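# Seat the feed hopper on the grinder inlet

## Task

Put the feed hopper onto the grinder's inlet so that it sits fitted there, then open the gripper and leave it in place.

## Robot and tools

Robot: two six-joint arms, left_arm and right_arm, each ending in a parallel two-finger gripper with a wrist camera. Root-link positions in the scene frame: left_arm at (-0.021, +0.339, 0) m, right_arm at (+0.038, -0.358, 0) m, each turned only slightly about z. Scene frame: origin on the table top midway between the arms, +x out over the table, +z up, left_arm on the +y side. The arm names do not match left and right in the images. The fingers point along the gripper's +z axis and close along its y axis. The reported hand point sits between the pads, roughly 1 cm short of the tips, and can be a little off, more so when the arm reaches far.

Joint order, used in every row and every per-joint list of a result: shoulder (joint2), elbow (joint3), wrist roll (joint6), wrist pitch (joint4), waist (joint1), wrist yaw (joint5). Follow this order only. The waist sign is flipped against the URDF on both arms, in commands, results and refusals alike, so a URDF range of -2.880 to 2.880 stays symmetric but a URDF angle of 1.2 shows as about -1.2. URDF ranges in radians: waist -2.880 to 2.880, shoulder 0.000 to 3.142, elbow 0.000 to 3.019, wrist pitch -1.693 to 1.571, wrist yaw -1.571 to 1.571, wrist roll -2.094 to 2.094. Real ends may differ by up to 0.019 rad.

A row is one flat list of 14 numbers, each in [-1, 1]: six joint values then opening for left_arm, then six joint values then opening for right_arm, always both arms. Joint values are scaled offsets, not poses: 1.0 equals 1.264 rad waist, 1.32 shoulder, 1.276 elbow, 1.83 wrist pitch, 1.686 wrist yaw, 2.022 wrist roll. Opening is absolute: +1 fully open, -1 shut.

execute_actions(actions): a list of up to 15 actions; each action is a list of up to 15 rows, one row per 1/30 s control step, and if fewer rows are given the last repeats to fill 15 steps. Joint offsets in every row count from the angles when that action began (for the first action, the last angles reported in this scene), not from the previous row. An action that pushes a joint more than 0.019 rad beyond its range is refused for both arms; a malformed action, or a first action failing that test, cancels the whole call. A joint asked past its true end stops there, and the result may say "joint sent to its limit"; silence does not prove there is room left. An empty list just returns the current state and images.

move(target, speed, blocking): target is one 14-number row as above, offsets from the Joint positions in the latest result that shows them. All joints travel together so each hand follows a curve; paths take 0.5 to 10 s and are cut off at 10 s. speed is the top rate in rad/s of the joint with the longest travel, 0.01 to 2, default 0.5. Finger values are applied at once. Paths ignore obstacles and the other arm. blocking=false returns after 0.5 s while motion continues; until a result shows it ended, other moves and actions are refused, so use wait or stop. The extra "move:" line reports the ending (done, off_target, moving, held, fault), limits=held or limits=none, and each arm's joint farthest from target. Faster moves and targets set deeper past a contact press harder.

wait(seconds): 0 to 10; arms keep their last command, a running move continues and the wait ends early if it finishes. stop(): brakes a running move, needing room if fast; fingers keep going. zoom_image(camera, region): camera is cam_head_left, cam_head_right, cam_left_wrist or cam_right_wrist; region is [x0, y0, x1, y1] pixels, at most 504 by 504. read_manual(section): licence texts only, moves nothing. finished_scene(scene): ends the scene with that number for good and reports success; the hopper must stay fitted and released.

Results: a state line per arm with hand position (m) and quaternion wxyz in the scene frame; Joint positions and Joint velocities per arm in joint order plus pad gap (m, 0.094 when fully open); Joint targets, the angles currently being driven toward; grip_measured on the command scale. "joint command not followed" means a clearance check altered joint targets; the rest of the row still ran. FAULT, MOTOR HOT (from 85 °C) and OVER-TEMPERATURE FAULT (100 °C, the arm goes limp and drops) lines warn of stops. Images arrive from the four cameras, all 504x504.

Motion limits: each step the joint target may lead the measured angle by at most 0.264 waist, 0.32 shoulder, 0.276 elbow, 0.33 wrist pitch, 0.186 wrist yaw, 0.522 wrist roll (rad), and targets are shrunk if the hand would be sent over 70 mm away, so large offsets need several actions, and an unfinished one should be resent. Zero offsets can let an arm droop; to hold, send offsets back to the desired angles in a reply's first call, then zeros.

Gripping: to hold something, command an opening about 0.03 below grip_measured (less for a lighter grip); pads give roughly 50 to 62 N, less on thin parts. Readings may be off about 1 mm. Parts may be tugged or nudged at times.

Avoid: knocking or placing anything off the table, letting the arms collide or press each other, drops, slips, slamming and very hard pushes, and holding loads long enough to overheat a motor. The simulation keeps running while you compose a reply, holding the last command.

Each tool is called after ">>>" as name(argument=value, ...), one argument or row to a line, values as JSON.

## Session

>>> execute_actions(
  actions=[],
)

Scene clock: 0.00 s.
left_arm: end_effector_position=(+0.1633, +0.7804, +0.2376) grip_measured=+1.000 end_effector_quat_wxyz=(-0.148, -0.220, +0.938, +0.223) | right_arm: end_effector_position=(+0.3704, -0.6104, +0.2423) grip_measured=+1.000 end_effector_quat_wxyz=(+0.064, +0.762, +0.634, -0.117)
Joint names: [shoulder, elbow, wrist roll, wrist pitch, waist, wrist yaw]
Joint positions: left_arm=[ 1.515  1.373  0.56  -1.324 -0.957 -0.533  0.094] | right_arm=[ 1.398  1.31   1.206 -1.438  0.583  0.264  0.094]
Joint velocities: left_arm=[-0.005  0.002  0.037 -0.012  0.015 -0.022  0.   ] | right_arm=[-0.005 -0.017  0.037 -0.002  0.015  0.022  0.   ]
Joint targets: left_arm=[1.519 1.396 0.560 -1.323 -0.957 -0.533] | right_arm=[1.397 1.336 1.206 -1.437 0.583 0.264]

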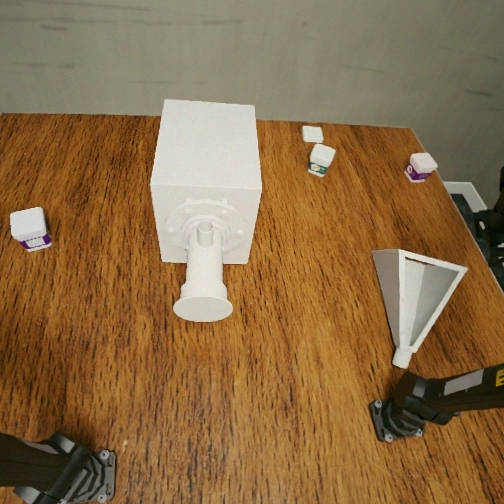

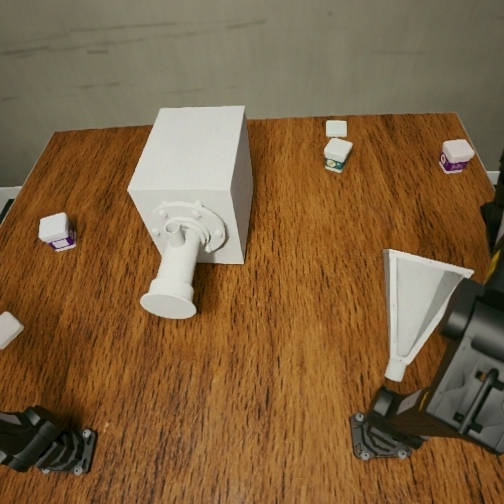

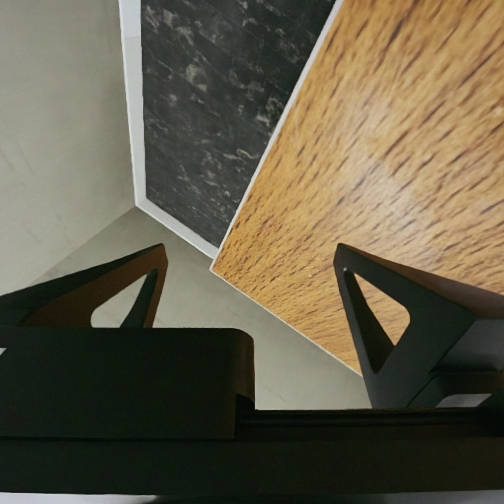

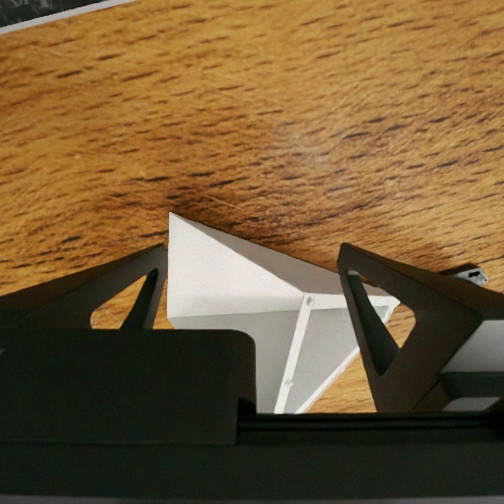

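>>> move(
  target=[-0.553,-0.2,-0.3,0.05,0.7,0.535,0.3,0.045,0.13,-0.6,0.005,-0.49,-0.066,0.2],
  speed=0.8,
)

Scene clock: 8.97 s.
left_arm: end_effector_position=(+0.2878, +0.3107, +0.3898) grip_measured=+0.302 end_effector_quat_wxyz=(+0.327, -0.008, +0.931, -0.160) | right_arm: end_effector_position=(+0.4883, -0.3481, +0.2658) grip_measured=+0.203 end_effector_quat_wxyz=(+0.060, -0.035, +0.995, -0.074)
Joint names: [shoulder, elbow, wrist roll, wrist pitch, waist, wrist yaw]
Joint positions: left_arm=[ 0.778  1.124 -0.035 -1.252 -0.074  0.367  0.061] | right_arm=[ 1.439  1.421  0.002 -1.438 -0.04   0.154  0.057]
Joint velocities: left_arm=[ 0.005 -0.007 -0.007  0.002  0.005 -0.066  0.   ] | right_arm=[-0.005  0.017 -0.095  0.002  0.005  0.007 -0.001]
Joint targets: left_arm=[0.785 1.118 -0.047 -1.233 -0.073 0.369] | right_arm=[1.457 1.476 -0.008 -1.429 -0.037 0.153]
move: off_target (right_arm); limits=none; left_arm: farthest joint: the wrist pitch, 0.019 radians from its target (0.092 radians at the start); right_arm: farthest joint: the elbow, 0.055 radians from its target (0.166 radians at the start)

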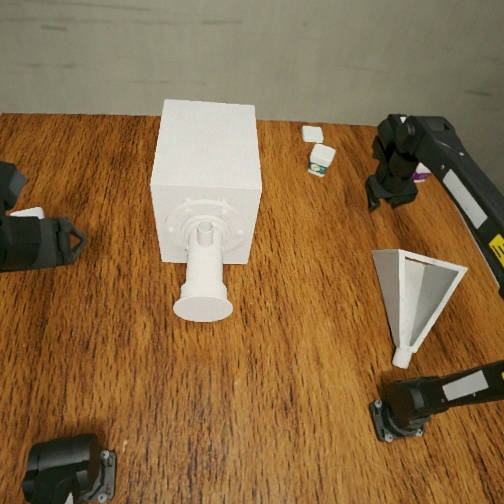

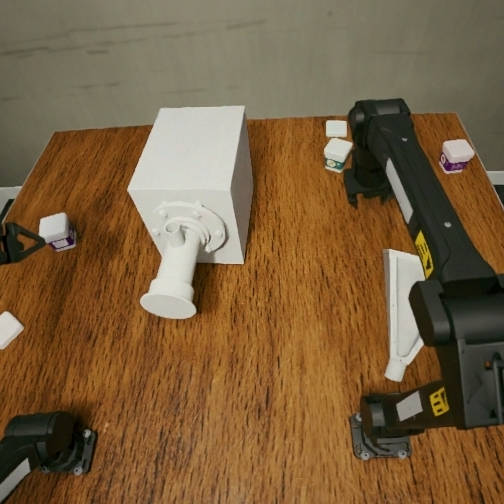

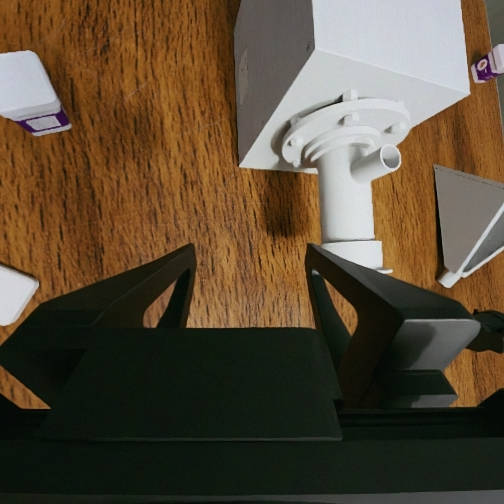

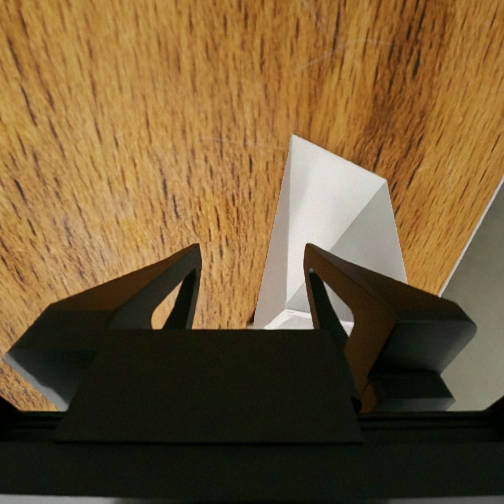

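>>> move(
  target=[0,0.01,0,0,0,0,0.3,0.03,0.02,0.025,0,0.118,0.012,0.3],
  speed=0.3,
)

>>> move(
  target=[0,0.01,0,0,0,0,0.3,0.152,-0.15,0,-0.03,0,0,0.3],
  speed=0.2,
)

Scene clock: 15.87 s.
left_arm: end_effector_position=(+0.2878, +0.3107, +0.3898) grip_measured=+0.302 end_effector_quat_wxyz=(+0.327, -0.008, +0.931, -0.160) | right_arm: end_effector_position=(+0.4879, -0.4190, +0.2549) grip_measured=+0.297 end_effector_quat_wxyz=(+0.043, +0.060, +0.994, -0.087)
Joint names: [shoulder, elbow, wrist roll, wrist pitch, waist, wrist yaw]
Joint positions: left_arm=[ 0.778  1.124 -0.035 -1.252 -0.074  0.367  0.061] | right_arm=[ 1.466  1.421  0.043 -1.438  0.111  0.173  0.061]
Joint velocities: left_arm=[-0.005 -0.017 -0.066 -0.007  0.015  0.007  0.001] | right_arm=[-0.005 -0.002  0.022 -0.002  0.015 -0.037 -0.   ]
Joint targets: left_arm=[0.778 1.137 -0.035 -1.252 -0.074 0.367] | right_arm=[1.479 1.447 0.053 -1.438 0.110 0.174]
move: off_target (right_arm); limits=none; left_arm: farthest joint: the elbow, 0.012 radians from its target (0.012 radians at the start); right_arm: farthest joint: the elbow, 0.025 radians from its target (0.025 radians at the start)

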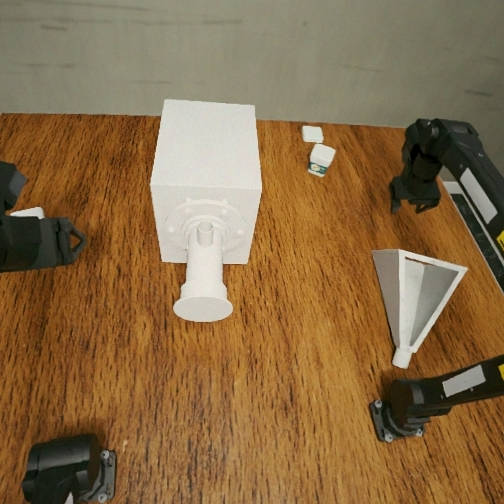

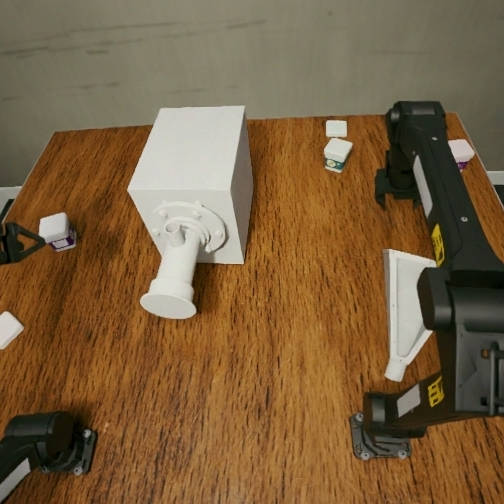

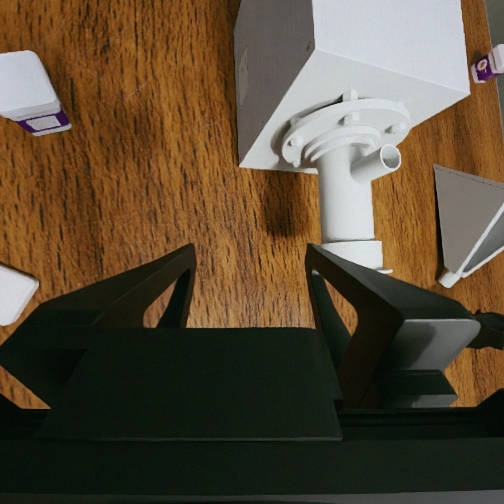

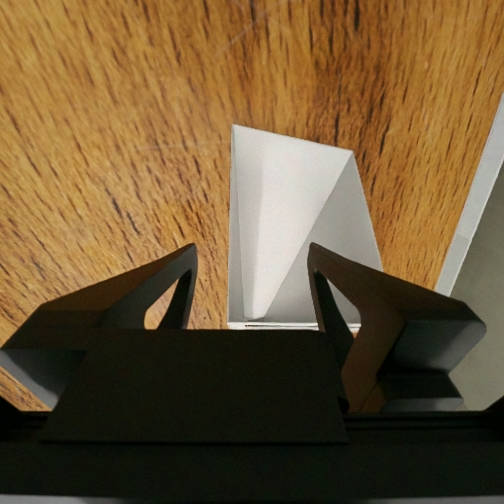

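Scene clock: 17.27 s.
left_arm: end_effector_position=(+0.2878, +0.3107, +0.3898) grip_measured=+0.302 end_effector_quat_wxyz=(+0.327, -0.008, +0.931, -0.160) | right_arm: end_effector_position=(+0.4256, -0.4147, +0.1137) grip_measured=+0.297 end_effector_quat_wxyz=(-0.167, +0.041, +0.982, -0.083)
Joint names: [shoulder, elbow, wrist roll, wrist pitch, waist, wrist yaw]
Joint positions: left_arm=[ 0.778  1.124 -0.035 -1.252 -0.074  0.367  0.061] | right_arm=[ 1.658  1.231  0.043 -1.477  0.111  0.173  0.061]
Joint velocities: left_arm=[ 0.005  0.002 -0.037  0.012  0.015  0.007 -0.001] | right_arm=[-0.005 -0.017 -0.081  0.007 -0.005 -0.051  0.   ]
Joint targets: left_arm=[0.778 1.137 -0.035 -1.252 -0.074 0.367] | right_arm=[1.667 1.230 0.043 -1.493 0.111 0.173]
move: done; limits=none; left_arm: farthest joint: the elbow, 0.012 radians from its target (0.012 radians at the start); right_arm: farthest joint: the wrist pitch, 0.016 radians from its target (0.055 radians at the start)

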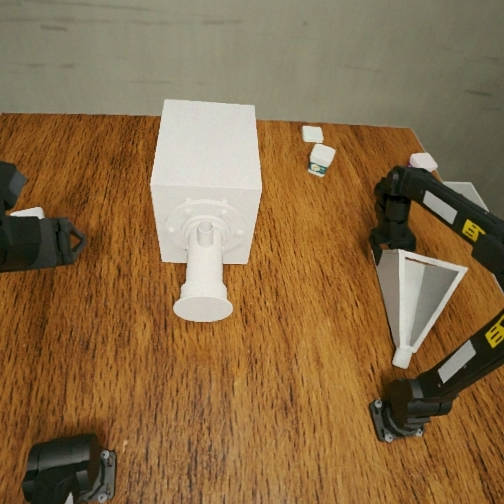

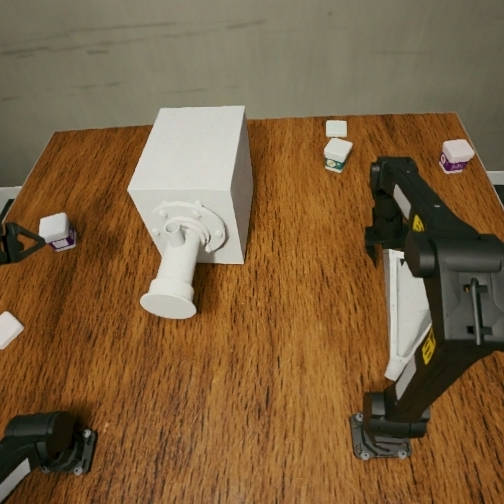

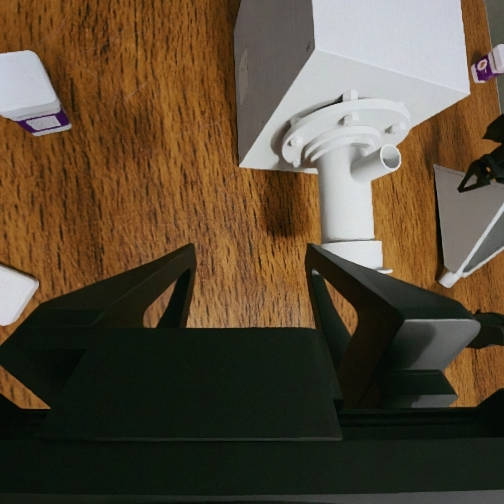

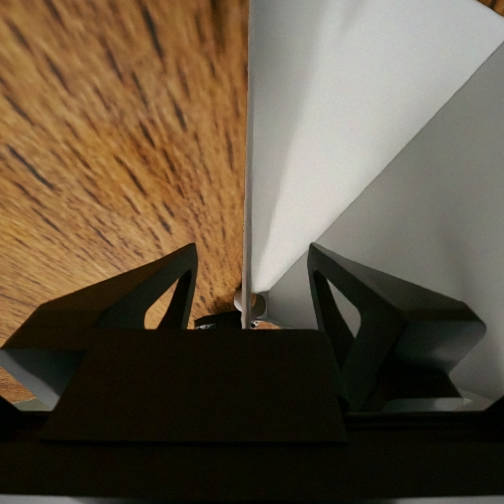

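>>> execute_actions(
  actions=[
    [[0,0.01,0,0,0,0,0.3,0,0,0,0,-0.01,0,-0.6]],
    [[0,0.01,0,0,0,0,0.3,0,0,0,0,0,0,-1]],
    [[0,0.01,0,0,0,0,0.3,-0.08,0.05,0,0.01,0,0.01,-1]],
    [[0,0.01,0,0,0,0,0.3,-0.11,0.045,-0.02,0.02,0,0.01,-1]],
    [[0,0.01,0,0,0,0,0.3,-0.12,0.03,-0.04,0.03,0,0,-1]],
    [[0,0.01,0,0,0,0,0.3,-0.13,0.02,-0.05,0.04,0,0,-1]],
    [[0,0.01,0,0,0,0,0.3,-0.13,0.02,-0.05,0.05,0,0,-1]],
    [[0,0.01,0,0,0,0,0.3,-0.13,0.02,-0.05,0.05,0,0,-1]],
  ],
)

Scene clock: 31.63 s.
left_arm: end_effector_position=(+0.2878, +0.3107, +0.3898) grip_measured=+0.302 end_effector_quat_wxyz=(+0.327, -0.008, +0.931, -0.160) | right_arm: end_effector_position=(+0.3885, -0.3934, +0.3412) grip_measured=-0.977 end_effector_quat_wxyz=(+0.263, -0.064, +0.960, -0.070)
Joint names: [shoulder, elbow, wrist roll, wrist pitch, waist, wrist yaw]
Joint positions: left_arm=[ 0.778  1.124 -0.035 -1.252 -0.074  0.367  0.061] | right_arm=[ 0.929  1.13  -0.221 -1.223  0.11   0.064  0.001]
Joint velocities: left_arm=[ 0.005 -0.017  0.007  0.002  0.015 -0.037 -0.001] | right_arm=[ 0.015 -0.002 -0.081  0.012  0.024 -0.007 -0.   ]
Joint targets: left_arm=[0.778 1.137 -0.035 -1.252 -0.074 0.367] | right_arm=[0.899 1.190 -0.270 -1.166 0.110 0.083]

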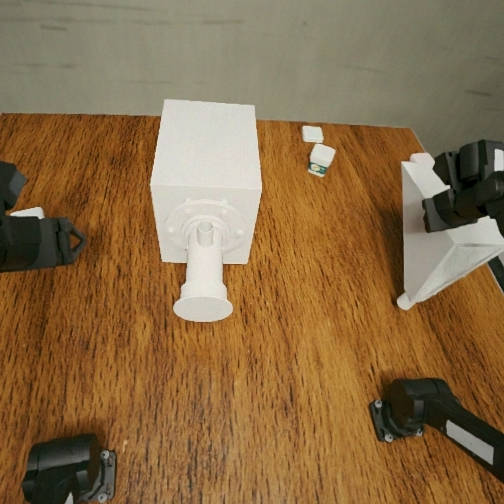

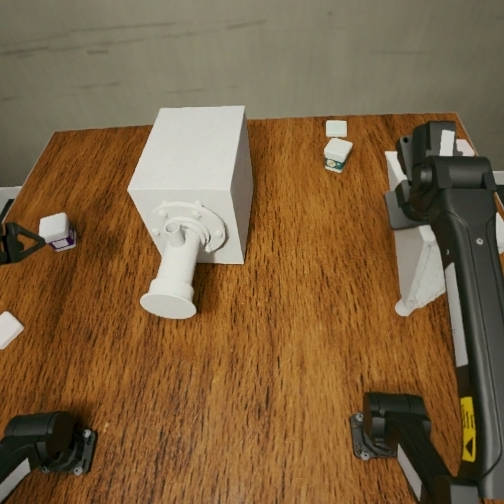

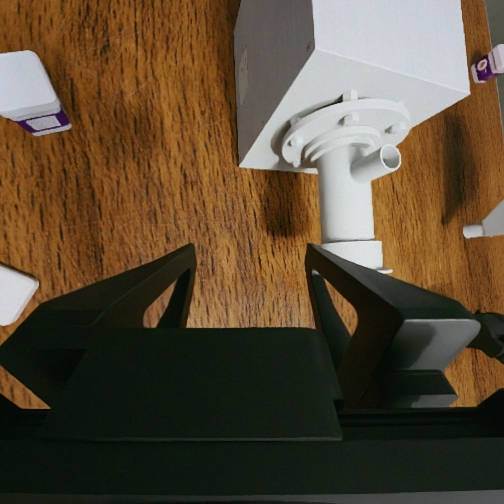

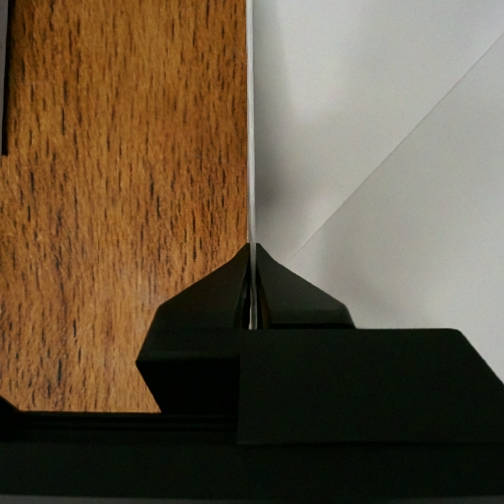

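>>> execute_actions(
  actions=[
    [[0,0.12,0,-0.07,0,0,0.3,-0.09,0.055,-0.07,0.025,-0.05,0,-1]],
    [[0,0.1,0,-0.05,0,0,0.3,-0.025,0.06,-0.07,0.025,-0.11,0,-1]],
    [[0,0.02,0,0,0,0,0.3,-0.025,0.06,-0.07,0.025,-0.12,0.012,-1]],
    [[0,0.02,0,0,0,0,0.3,-0.025,0.06,-0.022,0.025,-0.12,0.012,-1]],
    [[0,0.02,0,0,0,0,0.3,-0.025,0.06,-0.022,0.025,-0.12,0.012,-1]],
    [[0,0.02,0,0,0,0,0.3,-0.025,0.06,-0.022,0.025,-0.12,0.012,-1]],
    [[0,0.02,0,0,0,0,0.3,-0.025,0.06,-0.022,0.025,-0.12,0.012,-1]],
    [[0,0.02,0,0,0.1,0,0.3,-0.025,0.06,-0.022,0.025,-0.12,0.012,-1]],
    [[0,0.02,0,0,0.1,0,0.3,-0.025,0.06,-0.022,0.025,-0.12,0.012,-1]],
    [[0,0.02,0,0,0.1,0,0.3,-0.025,0.06,-0.022,0.025,-0.12,0.012,-1]],
    [[0,0.02,0,0,0.1,0,0.3,-0.025,0.06,-0.022,0.025,-0.1,0.012,-1]],
  ],
)

Scene clock: 52.07 s.
left_arm: end_effector_position=(+0.1994, +0.1742, +0.4656) grip_measured=+0.302 end_effector_quat_wxyz=(+0.286, +0.236, +0.897, -0.240) | right_arm: end_effector_position=(+0.0597, -0.0160, +0.3562) grip_measured=-0.977 end_effector_quat_wxyz=(-0.270, +0.810, -0.506, -0.120)
Joint names: [shoulder, elbow, wrist roll, wrist pitch, waist, wrist yaw]
Joint positions: left_arm=[ 0.767  1.331 -0.035 -1.444  0.453  0.363  0.061] | right_arm=[ 0.882  1.129 -0.503 -1.22  -1.5    0.062  0.001]
Joint velocities: left_arm=[-0.015 -0.017  0.007 -0.002  0.005  0.037  0.001] | right_arm=[ 0.005 -0.007  0.051  0.002  0.063 -0.007  0.   ]
Joint targets: left_arm=[0.767 1.357 -0.035 -1.444 0.448 0.364] | right_arm=[0.847 1.205 -0.544 -1.174 -1.493 0.081]

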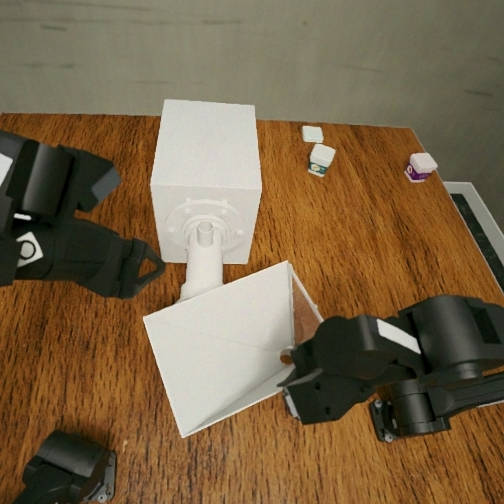

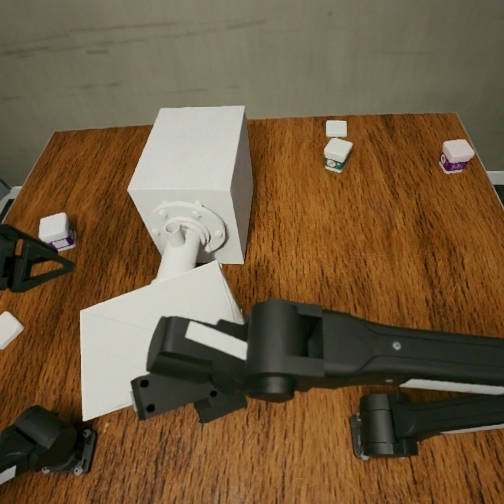

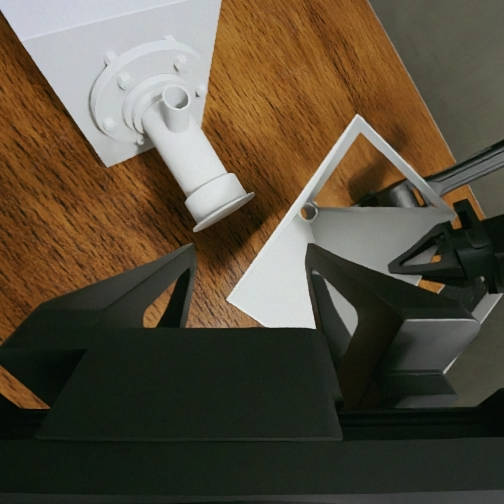

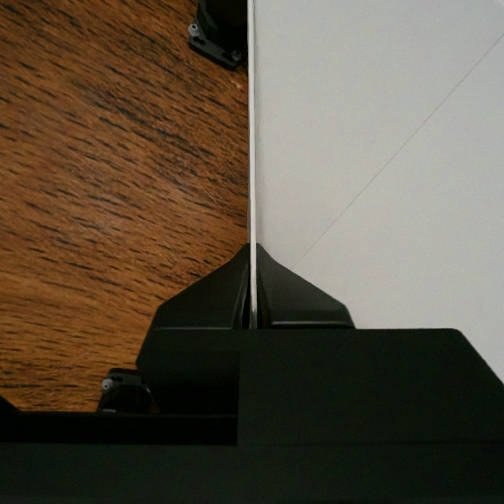

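>>> execute_actions(
  actions=[
    [[0.03,0,0,0,0.14,0,0.3,-0.025,0.065,-0.022,0.025,-0.1,0.01,-1]],
    [[0.02,-0.04,0,0.03,0.14,-0.02,0.3,-0.025,0.065,-0.022,0.025,0,0.01,-1]],
  ],
)

Scene clock: 58.27 s.
left_arm: end_effector_position=(+0.1488, +0.0861, +0.4258) grip_measured=+0.302 end_effector_quat_wxyz=(+0.204, +0.394, +0.857, -0.263) | right_arm: end_effector_position=(+0.0134, -0.0156, +0.3553) grip_measured=-0.977 end_effector_quat_wxyz=(-0.259, +0.843, -0.450, -0.139)
Joint names: [shoulder, elbow, wrist roll, wrist pitch, waist, wrist yaw]
Joint positions: left_arm=[ 0.841  1.281 -0.035 -1.408  0.829  0.333  0.061] | right_arm=[ 0.885  1.129 -0.506 -1.22  -1.632  0.057  0.001]
Joint velocities: left_arm=[-0.015 -0.012  0.007 -0.012  0.005 -0.022  0.   ] | right_arm=[-0.005 -0.012 -0.051 -0.007  0.015  0.007 -0.   ]
Joint targets: left_arm=[0.836 1.280 -0.035 -1.389 0.818 0.330] | right_arm=[0.852 1.212 -0.551 -1.174 -1.633 0.077]

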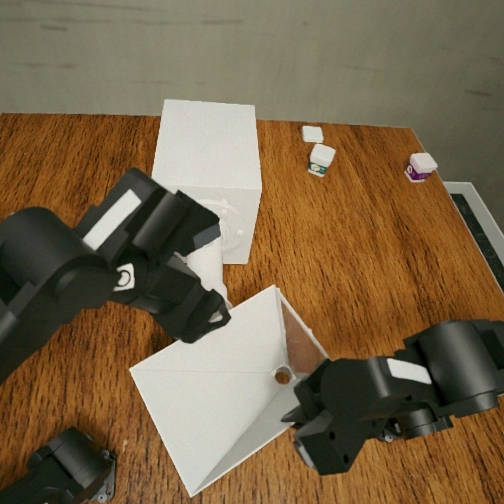

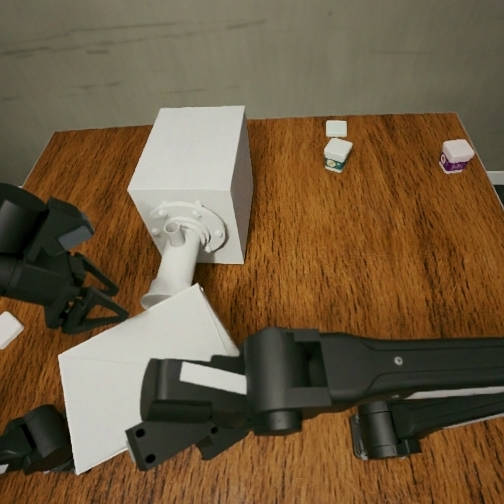

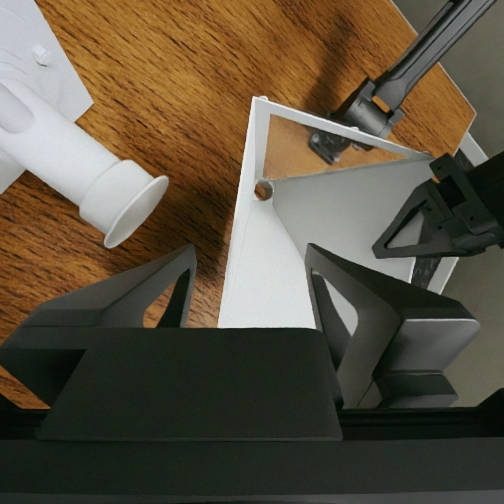

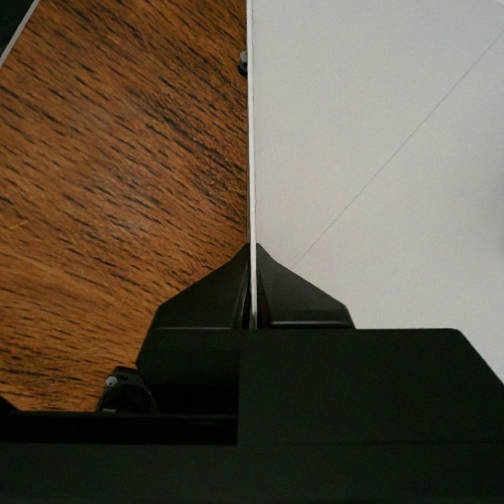

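>>> execute_actions(
  actions=[
    [[0,-0.09,0.035,0.09,0,0,0.4,-0.025,0.065,-0.022,0.025,0,0.01,-1]],
    [[-0.01,-0.08,0,0.085,0.03,0.03,0.4,-0.025,0.065,-0.022,0.025,0,0.01,-1]],
  ],
)

Scene clock: 68.27 s.
left_arm: end_effector_position=(+0.1591, +0.0495, +0.3571) grip_measured=+0.398 end_effector_quat_wxyz=(+0.226, +0.438, +0.820, -0.290) | right_arm: end_effector_position=(+0.0126, -0.0157, +0.3553) grip_measured=-0.977 end_effector_quat_wxyz=(-0.258, +0.844, -0.449, -0.141)
Joint names: [shoulder, elbow, wrist roll, wrist pitch, waist, wrist yaw]
Joint positions: left_arm=[ 0.835  1.056  0.022 -1.125  0.86   0.38   0.066] | right_arm=[ 0.885  1.129 -0.506 -1.22  -1.632  0.052  0.001]
Joint velocities: left_arm=[-0.005  0.017 -0.022  0.012  0.015 -0.037 -0.001] | right_arm=[-0.015 -0.007  0.037  0.007 -0.015 -0.007 -0.   ]
Joint targets: left_arm=[0.833 1.060 0.022 -1.106 0.866 0.383] | right_arm=[0.852 1.212 -0.551 -1.174 -1.632 0.071]

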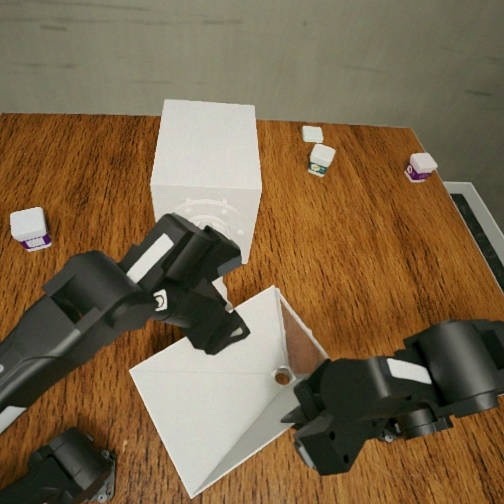

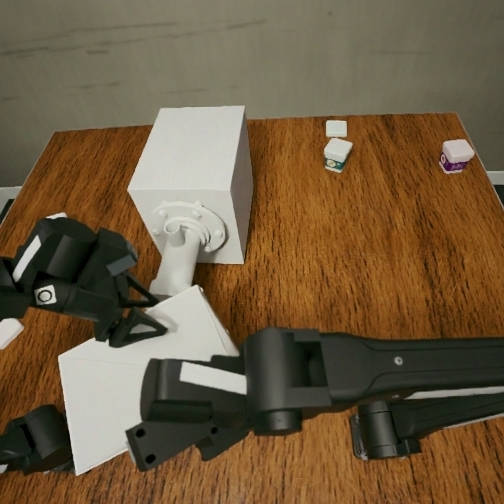

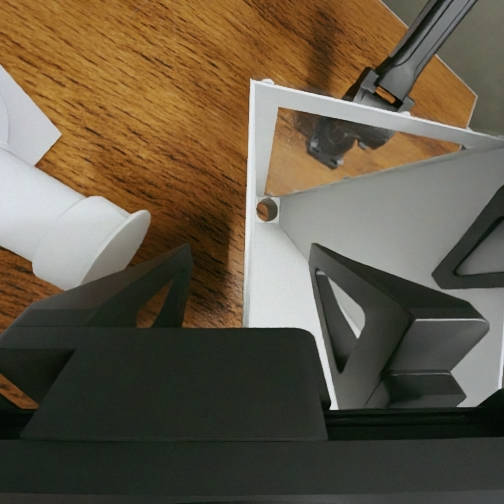

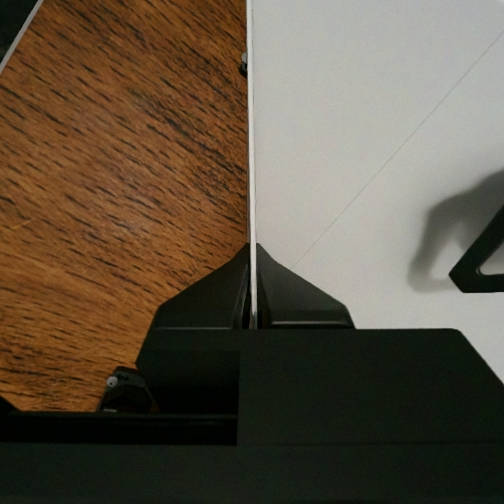

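About 1.3 cm deeper, then close.

>>> execute_actions(
  actions=[
    [[0,-0.03,0,0.028,0,0.005,0,-0.025,0.065,-0.022,0.025,0,0.012,-1]],
    [[0,0.01,0,0.005,0,0,-1,-0.025,0.065,-0.022,0.025,0,0.012,-1]],
  ],
)

>>> zoom_image(
  camera="cam_head_right",
  region=[50,220,250,420],
)

Scene clock: 75.27 s.
left_arm: end_effector_position=(+0.1574, +0.0473, +0.3453) grip_measured=-0.986 end_effector_quat_wxyz=(+0.223, +0.439, +0.818, -0.297) | right_arm: end_effector_position=(+0.0128, -0.0156, +0.3553) grip_measured=-0.977 end_effector_quat_wxyz=(-0.259, +0.845, -0.447, -0.140)
Joint names: [shoulder, elbow, wrist roll, wrist pitch, waist, wrist yaw]
Joint positions: left_arm=[ 0.831  1.021  0.02  -1.093  0.862  0.395  0.001] | right_arm=[ 0.885  1.129 -0.512 -1.22  -1.632  0.052  0.001]
Joint velocities: left_arm=[-0.005  0.022 -0.066 -0.002  0.015 -0.022 -0.001] | right_arm=[-0.005 -0.007 -0.022 -0.007 -0.005  0.022  0.001]
Joint targets: left_arm=[0.833 1.033 0.022 -1.084 0.860 0.385] | right_arm=[0.852 1.212 -0.550 -1.174 -1.632 0.072]

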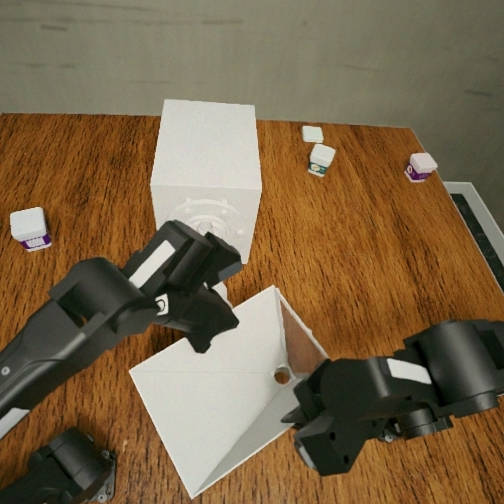

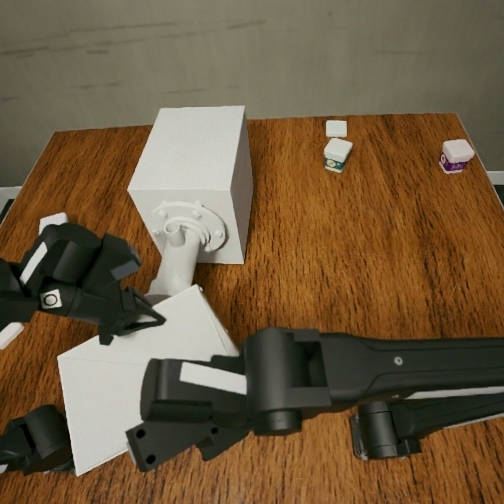

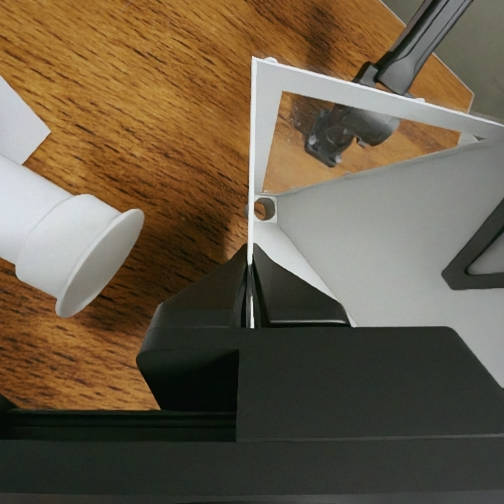

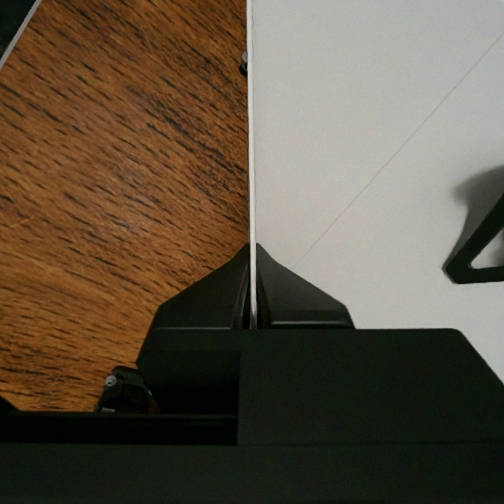

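Region (50, 220, 250, 420) of cam_head_right's 504x504 image, scaled by 2.520, with more detail than that image has.

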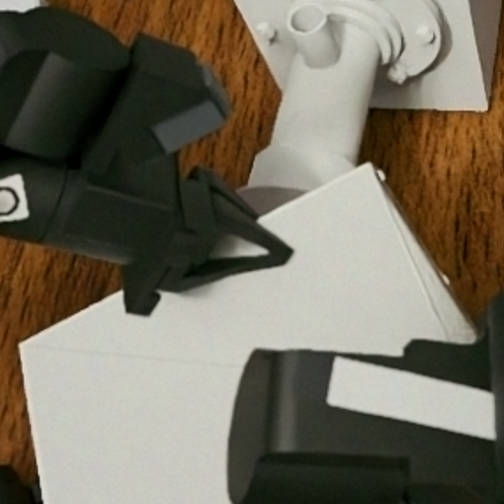

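>>> execute_actions(
  actions=[
    [[-0.03,0.065,-0.022,0.025,0,0.015,-1,-0.005,0.03,0,0.01,0,0,-1]],
    [[-0.03,0.065,-0.022,0.025,0,0.015,-1,0,0.02,0,0,0,0,-0.2]],
    [[-0.03,0.065,-0.022,0.025,0,0.015,-1,-0.06,0.1,0,-0.09,0,0,-0.2]],
    [[-0.03,0.065,-0.022,0.025,0,0.015,-1,-0.1,0.08,0,-0.1,0,0,-0.2]],
    [[-0.08,0.07,-0.045,-0.03,0.03,0,-1,-0.2,-0.05,0.06,0,0.1,0,-0.2]],
    [[-0.08,0.07,-0.045,-0.03,0.03,0,-1,-0.15,-0.1,0.06,0,0.25,0,-0.2]],
    [[-0.01,0.17,-0.045,-0.03,0.03,0,-1,-0.05,-0.15,0.06,0.15,0.25,0,-0.2]],
    [[-0.01,0.17,-0.045,-0.03,0,0,-1,0,-0.2,0.06,0.25,0.25,0,1]],
  ],
)

Scene clock: 89.63 s.
left_arm: end_effector_position=(+0.1036, +0.1025, +0.3969) grip_measured=-0.986 end_effector_quat_wxyz=(+0.213, +0.427, +0.841, -0.256) | right_arm: end_effector_position=(+0.2249, -0.2461, +0.3322) grip_measured=+1.000 end_effector_quat_wxyz=(+0.559, -0.254, +0.780, +0.121)
Joint names: [shoulder, elbow, wrist roll, wrist pitch, waist, wrist yaw]
Joint positions: left_arm=[ 0.702  1.144 -0.064 -1.379  0.951  0.264  0.001] | right_arm=[ 0.095  0.595 -0.085 -0.852 -0.534  0.043  0.094]
Joint velocities: left_arm=[-0.024  0.071 -0.081 -0.017 -0.015 -0.007 -0.001] | right_arm=[ 0.005  0.022  0.095 -0.022  0.015 -0.11   0.   ]
Joint targets: left_arm=[0.673 1.278 -0.130 -1.365 0.951 0.297] | right_arm=[0.086 0.621 -0.071 -0.825 -0.542 0.043]

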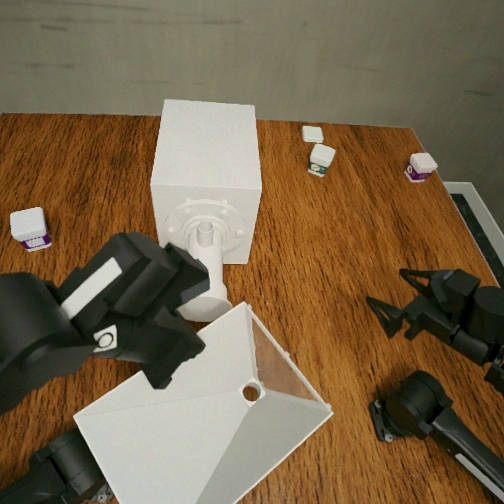

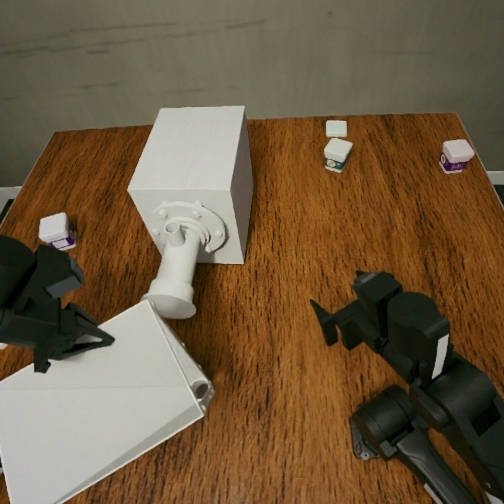

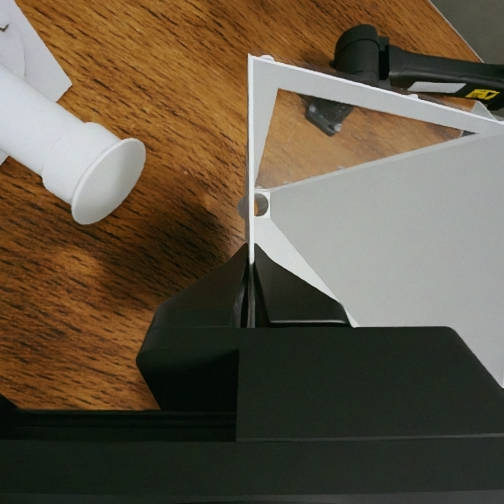

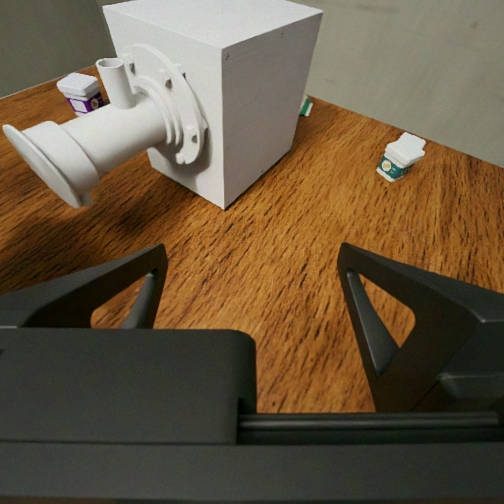

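>>> execute_actions(
  actions=[
    [[-0.06,0.1,-0.075,-0.02,0.03,0.005,-1,0.09,-0.1,0.045,0.22,0,-0.02,1]],
    [[0,0.17,-0.075,-0.02,0.03,0.005,-1,0.09,-0.1,0,0.22,0,0,1]],
    [[0,0.17,-0.075,-0.02,0,0.005,-1,0.09,-0.1,0,0.22,0,0,1]],
    [[0,0.17,-0.075,-0.01,0,0.005,-1,0.09,-0.08,0,0.22,0,0,1]],
    [[0.03,0.18,-0.075,0.01,0,0.005,-1,0,0.02,0,0.03,0,0,1]],
    [[0.04,0.18,-0.05,0.02,0,0.005,-1,0,0.02,0,0,0,0,1]],
  ],
)

Scene clock: 107.07 s.
left_arm: end_effector_position=(+0.1118, +0.0946, +0.5707) grip_measured=-0.985 end_effector_quat_wxyz=(+0.220, +0.234, +0.896, -0.306) | right_arm: end_effector_position=(+0.3095, -0.1848, +0.2448) grip_measured=+1.000 end_effector_quat_wxyz=(+0.729, -0.183, +0.626, +0.209)
Joint names: [shoulder, elbow, wrist roll, wrist pitch, waist, wrist yaw]
Joint positions: left_arm=[ 0.915  1.72  -0.527 -1.616  1.01   0.158  0.001] | right_arm=[ 0.604  0.074 -0.007  0.68  -0.534  0.012  0.094]
Joint velocities: left_arm=[ 0.005  0.007 -0.037  0.007  0.005 -0.022  0.   ] | right_arm=[-0.015 -0.007  0.051 -0.002  0.015  0.022  0.   ]
Joint targets: left_arm=[0.871 1.820 -0.590 -1.571 1.010 0.181] | right_arm=[0.604 0.099 -0.007 0.680 -0.534 0.012]

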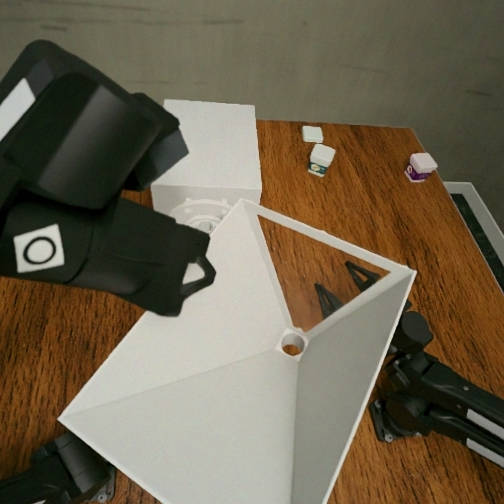

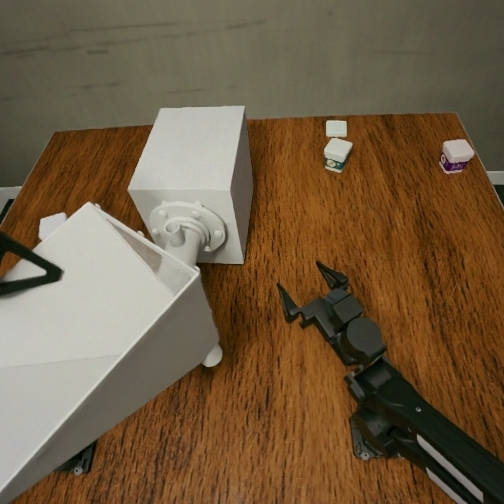

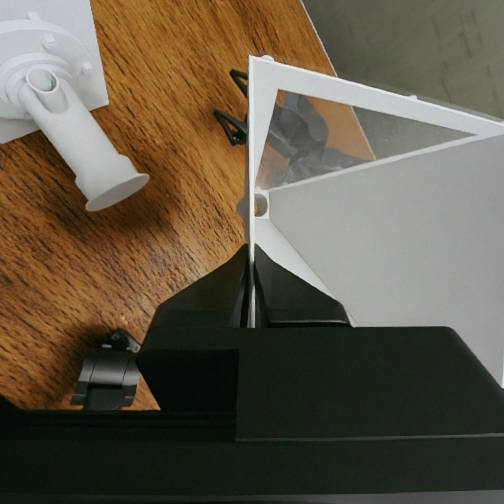

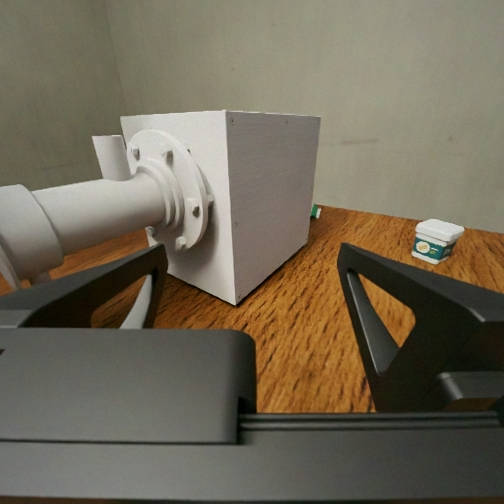

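>>> execute_actions(
  actions=[
    [[0.055,0.17,-0.025,0.018,0,-0.02,-1,0,0.02,0,0.06,0,0,1]],
    [[0.055,0.17,-0.025,0.018,-0.03,-0.02,-1,0,0.02,0,0,0,0,1]],
    [[0.02,0.12,-0.025,0.022,-0.05,0.012,-1,0,0.02,0,0,0,0,1]],
    [[-0.035,0.06,-0.025,0.025,-0.08,0.012,-1,0,0.02,0,0,-0.08,0,1]],
    [[-0.035,0.06,-0.025,0.025,-0.08,0.012,-1,0,0.02,0,0,-0.08,0,1]],
    [[-0.035,0.06,-0.025,0.025,-0.08,0.012,-1,0,0.02,0,0,-0.08,0,1]],
    [[-0.035,0.06,-0.025,0.025,-0.05,0.012,-1,0,0.02,0,0,0,0,1]],
  ],
)

Scene clock: 118.70 s.
left_arm: end_effector_position=(+0.3465, +0.1444, +0.5793) grip_measured=-0.986 end_effector_quat_wxyz=(+0.282, -0.021, +0.943, -0.176) | right_arm: end_effector_position=(+0.2425, -0.1141, +0.2650) grip_measured=+1.000 end_effector_quat_wxyz=(+0.712, -0.262, +0.562, +0.329)
Joint names: [shoulder, elbow, wrist roll, wrist pitch, waist, wrist yaw]
Joint positions: left_arm=[ 1.286  2.028 -0.529 -1.637  0.504  0.042  0.001] | right_arm=[ 0.605  0.074 -0.007  0.764 -0.84   0.013  0.094]
Joint velocities: left_arm=[-0.015 -0.012  0.037  0.017 -0.015  0.007  0.   ] | right_arm=[-0.015 -0.002 -0.037 -0.002  0.005 -0.007  0.   ]
Joint targets: left_arm=[1.239 2.104 -0.580 -1.591 0.508 0.063] | right_arm=[0.605 0.099 -0.007 0.764 -0.840 0.013]

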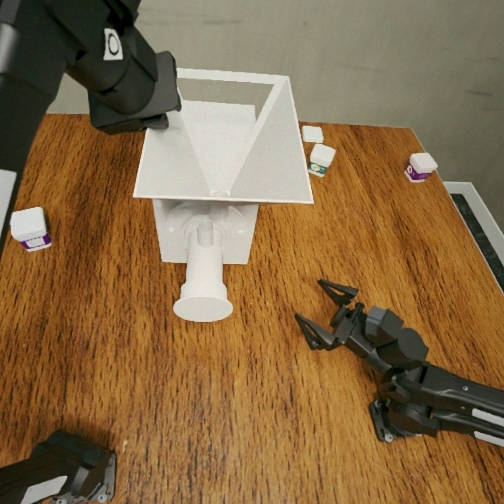

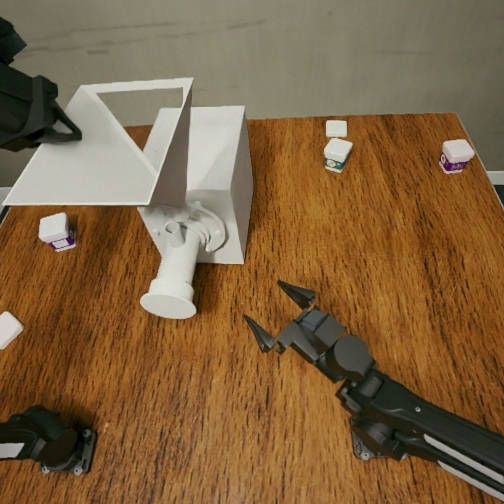

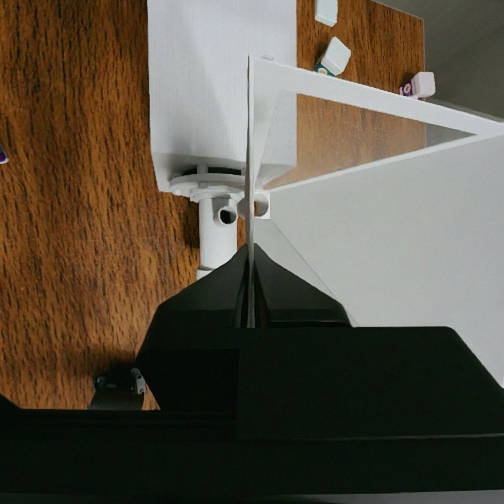

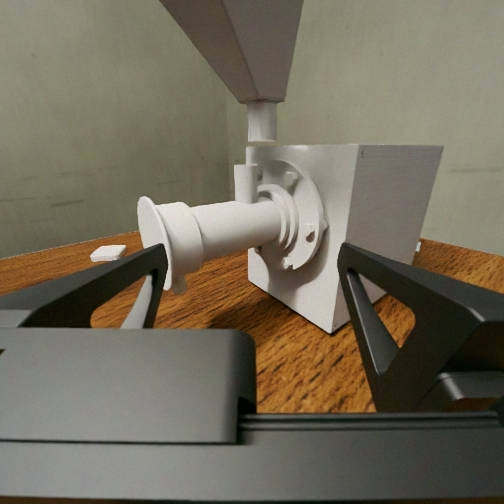

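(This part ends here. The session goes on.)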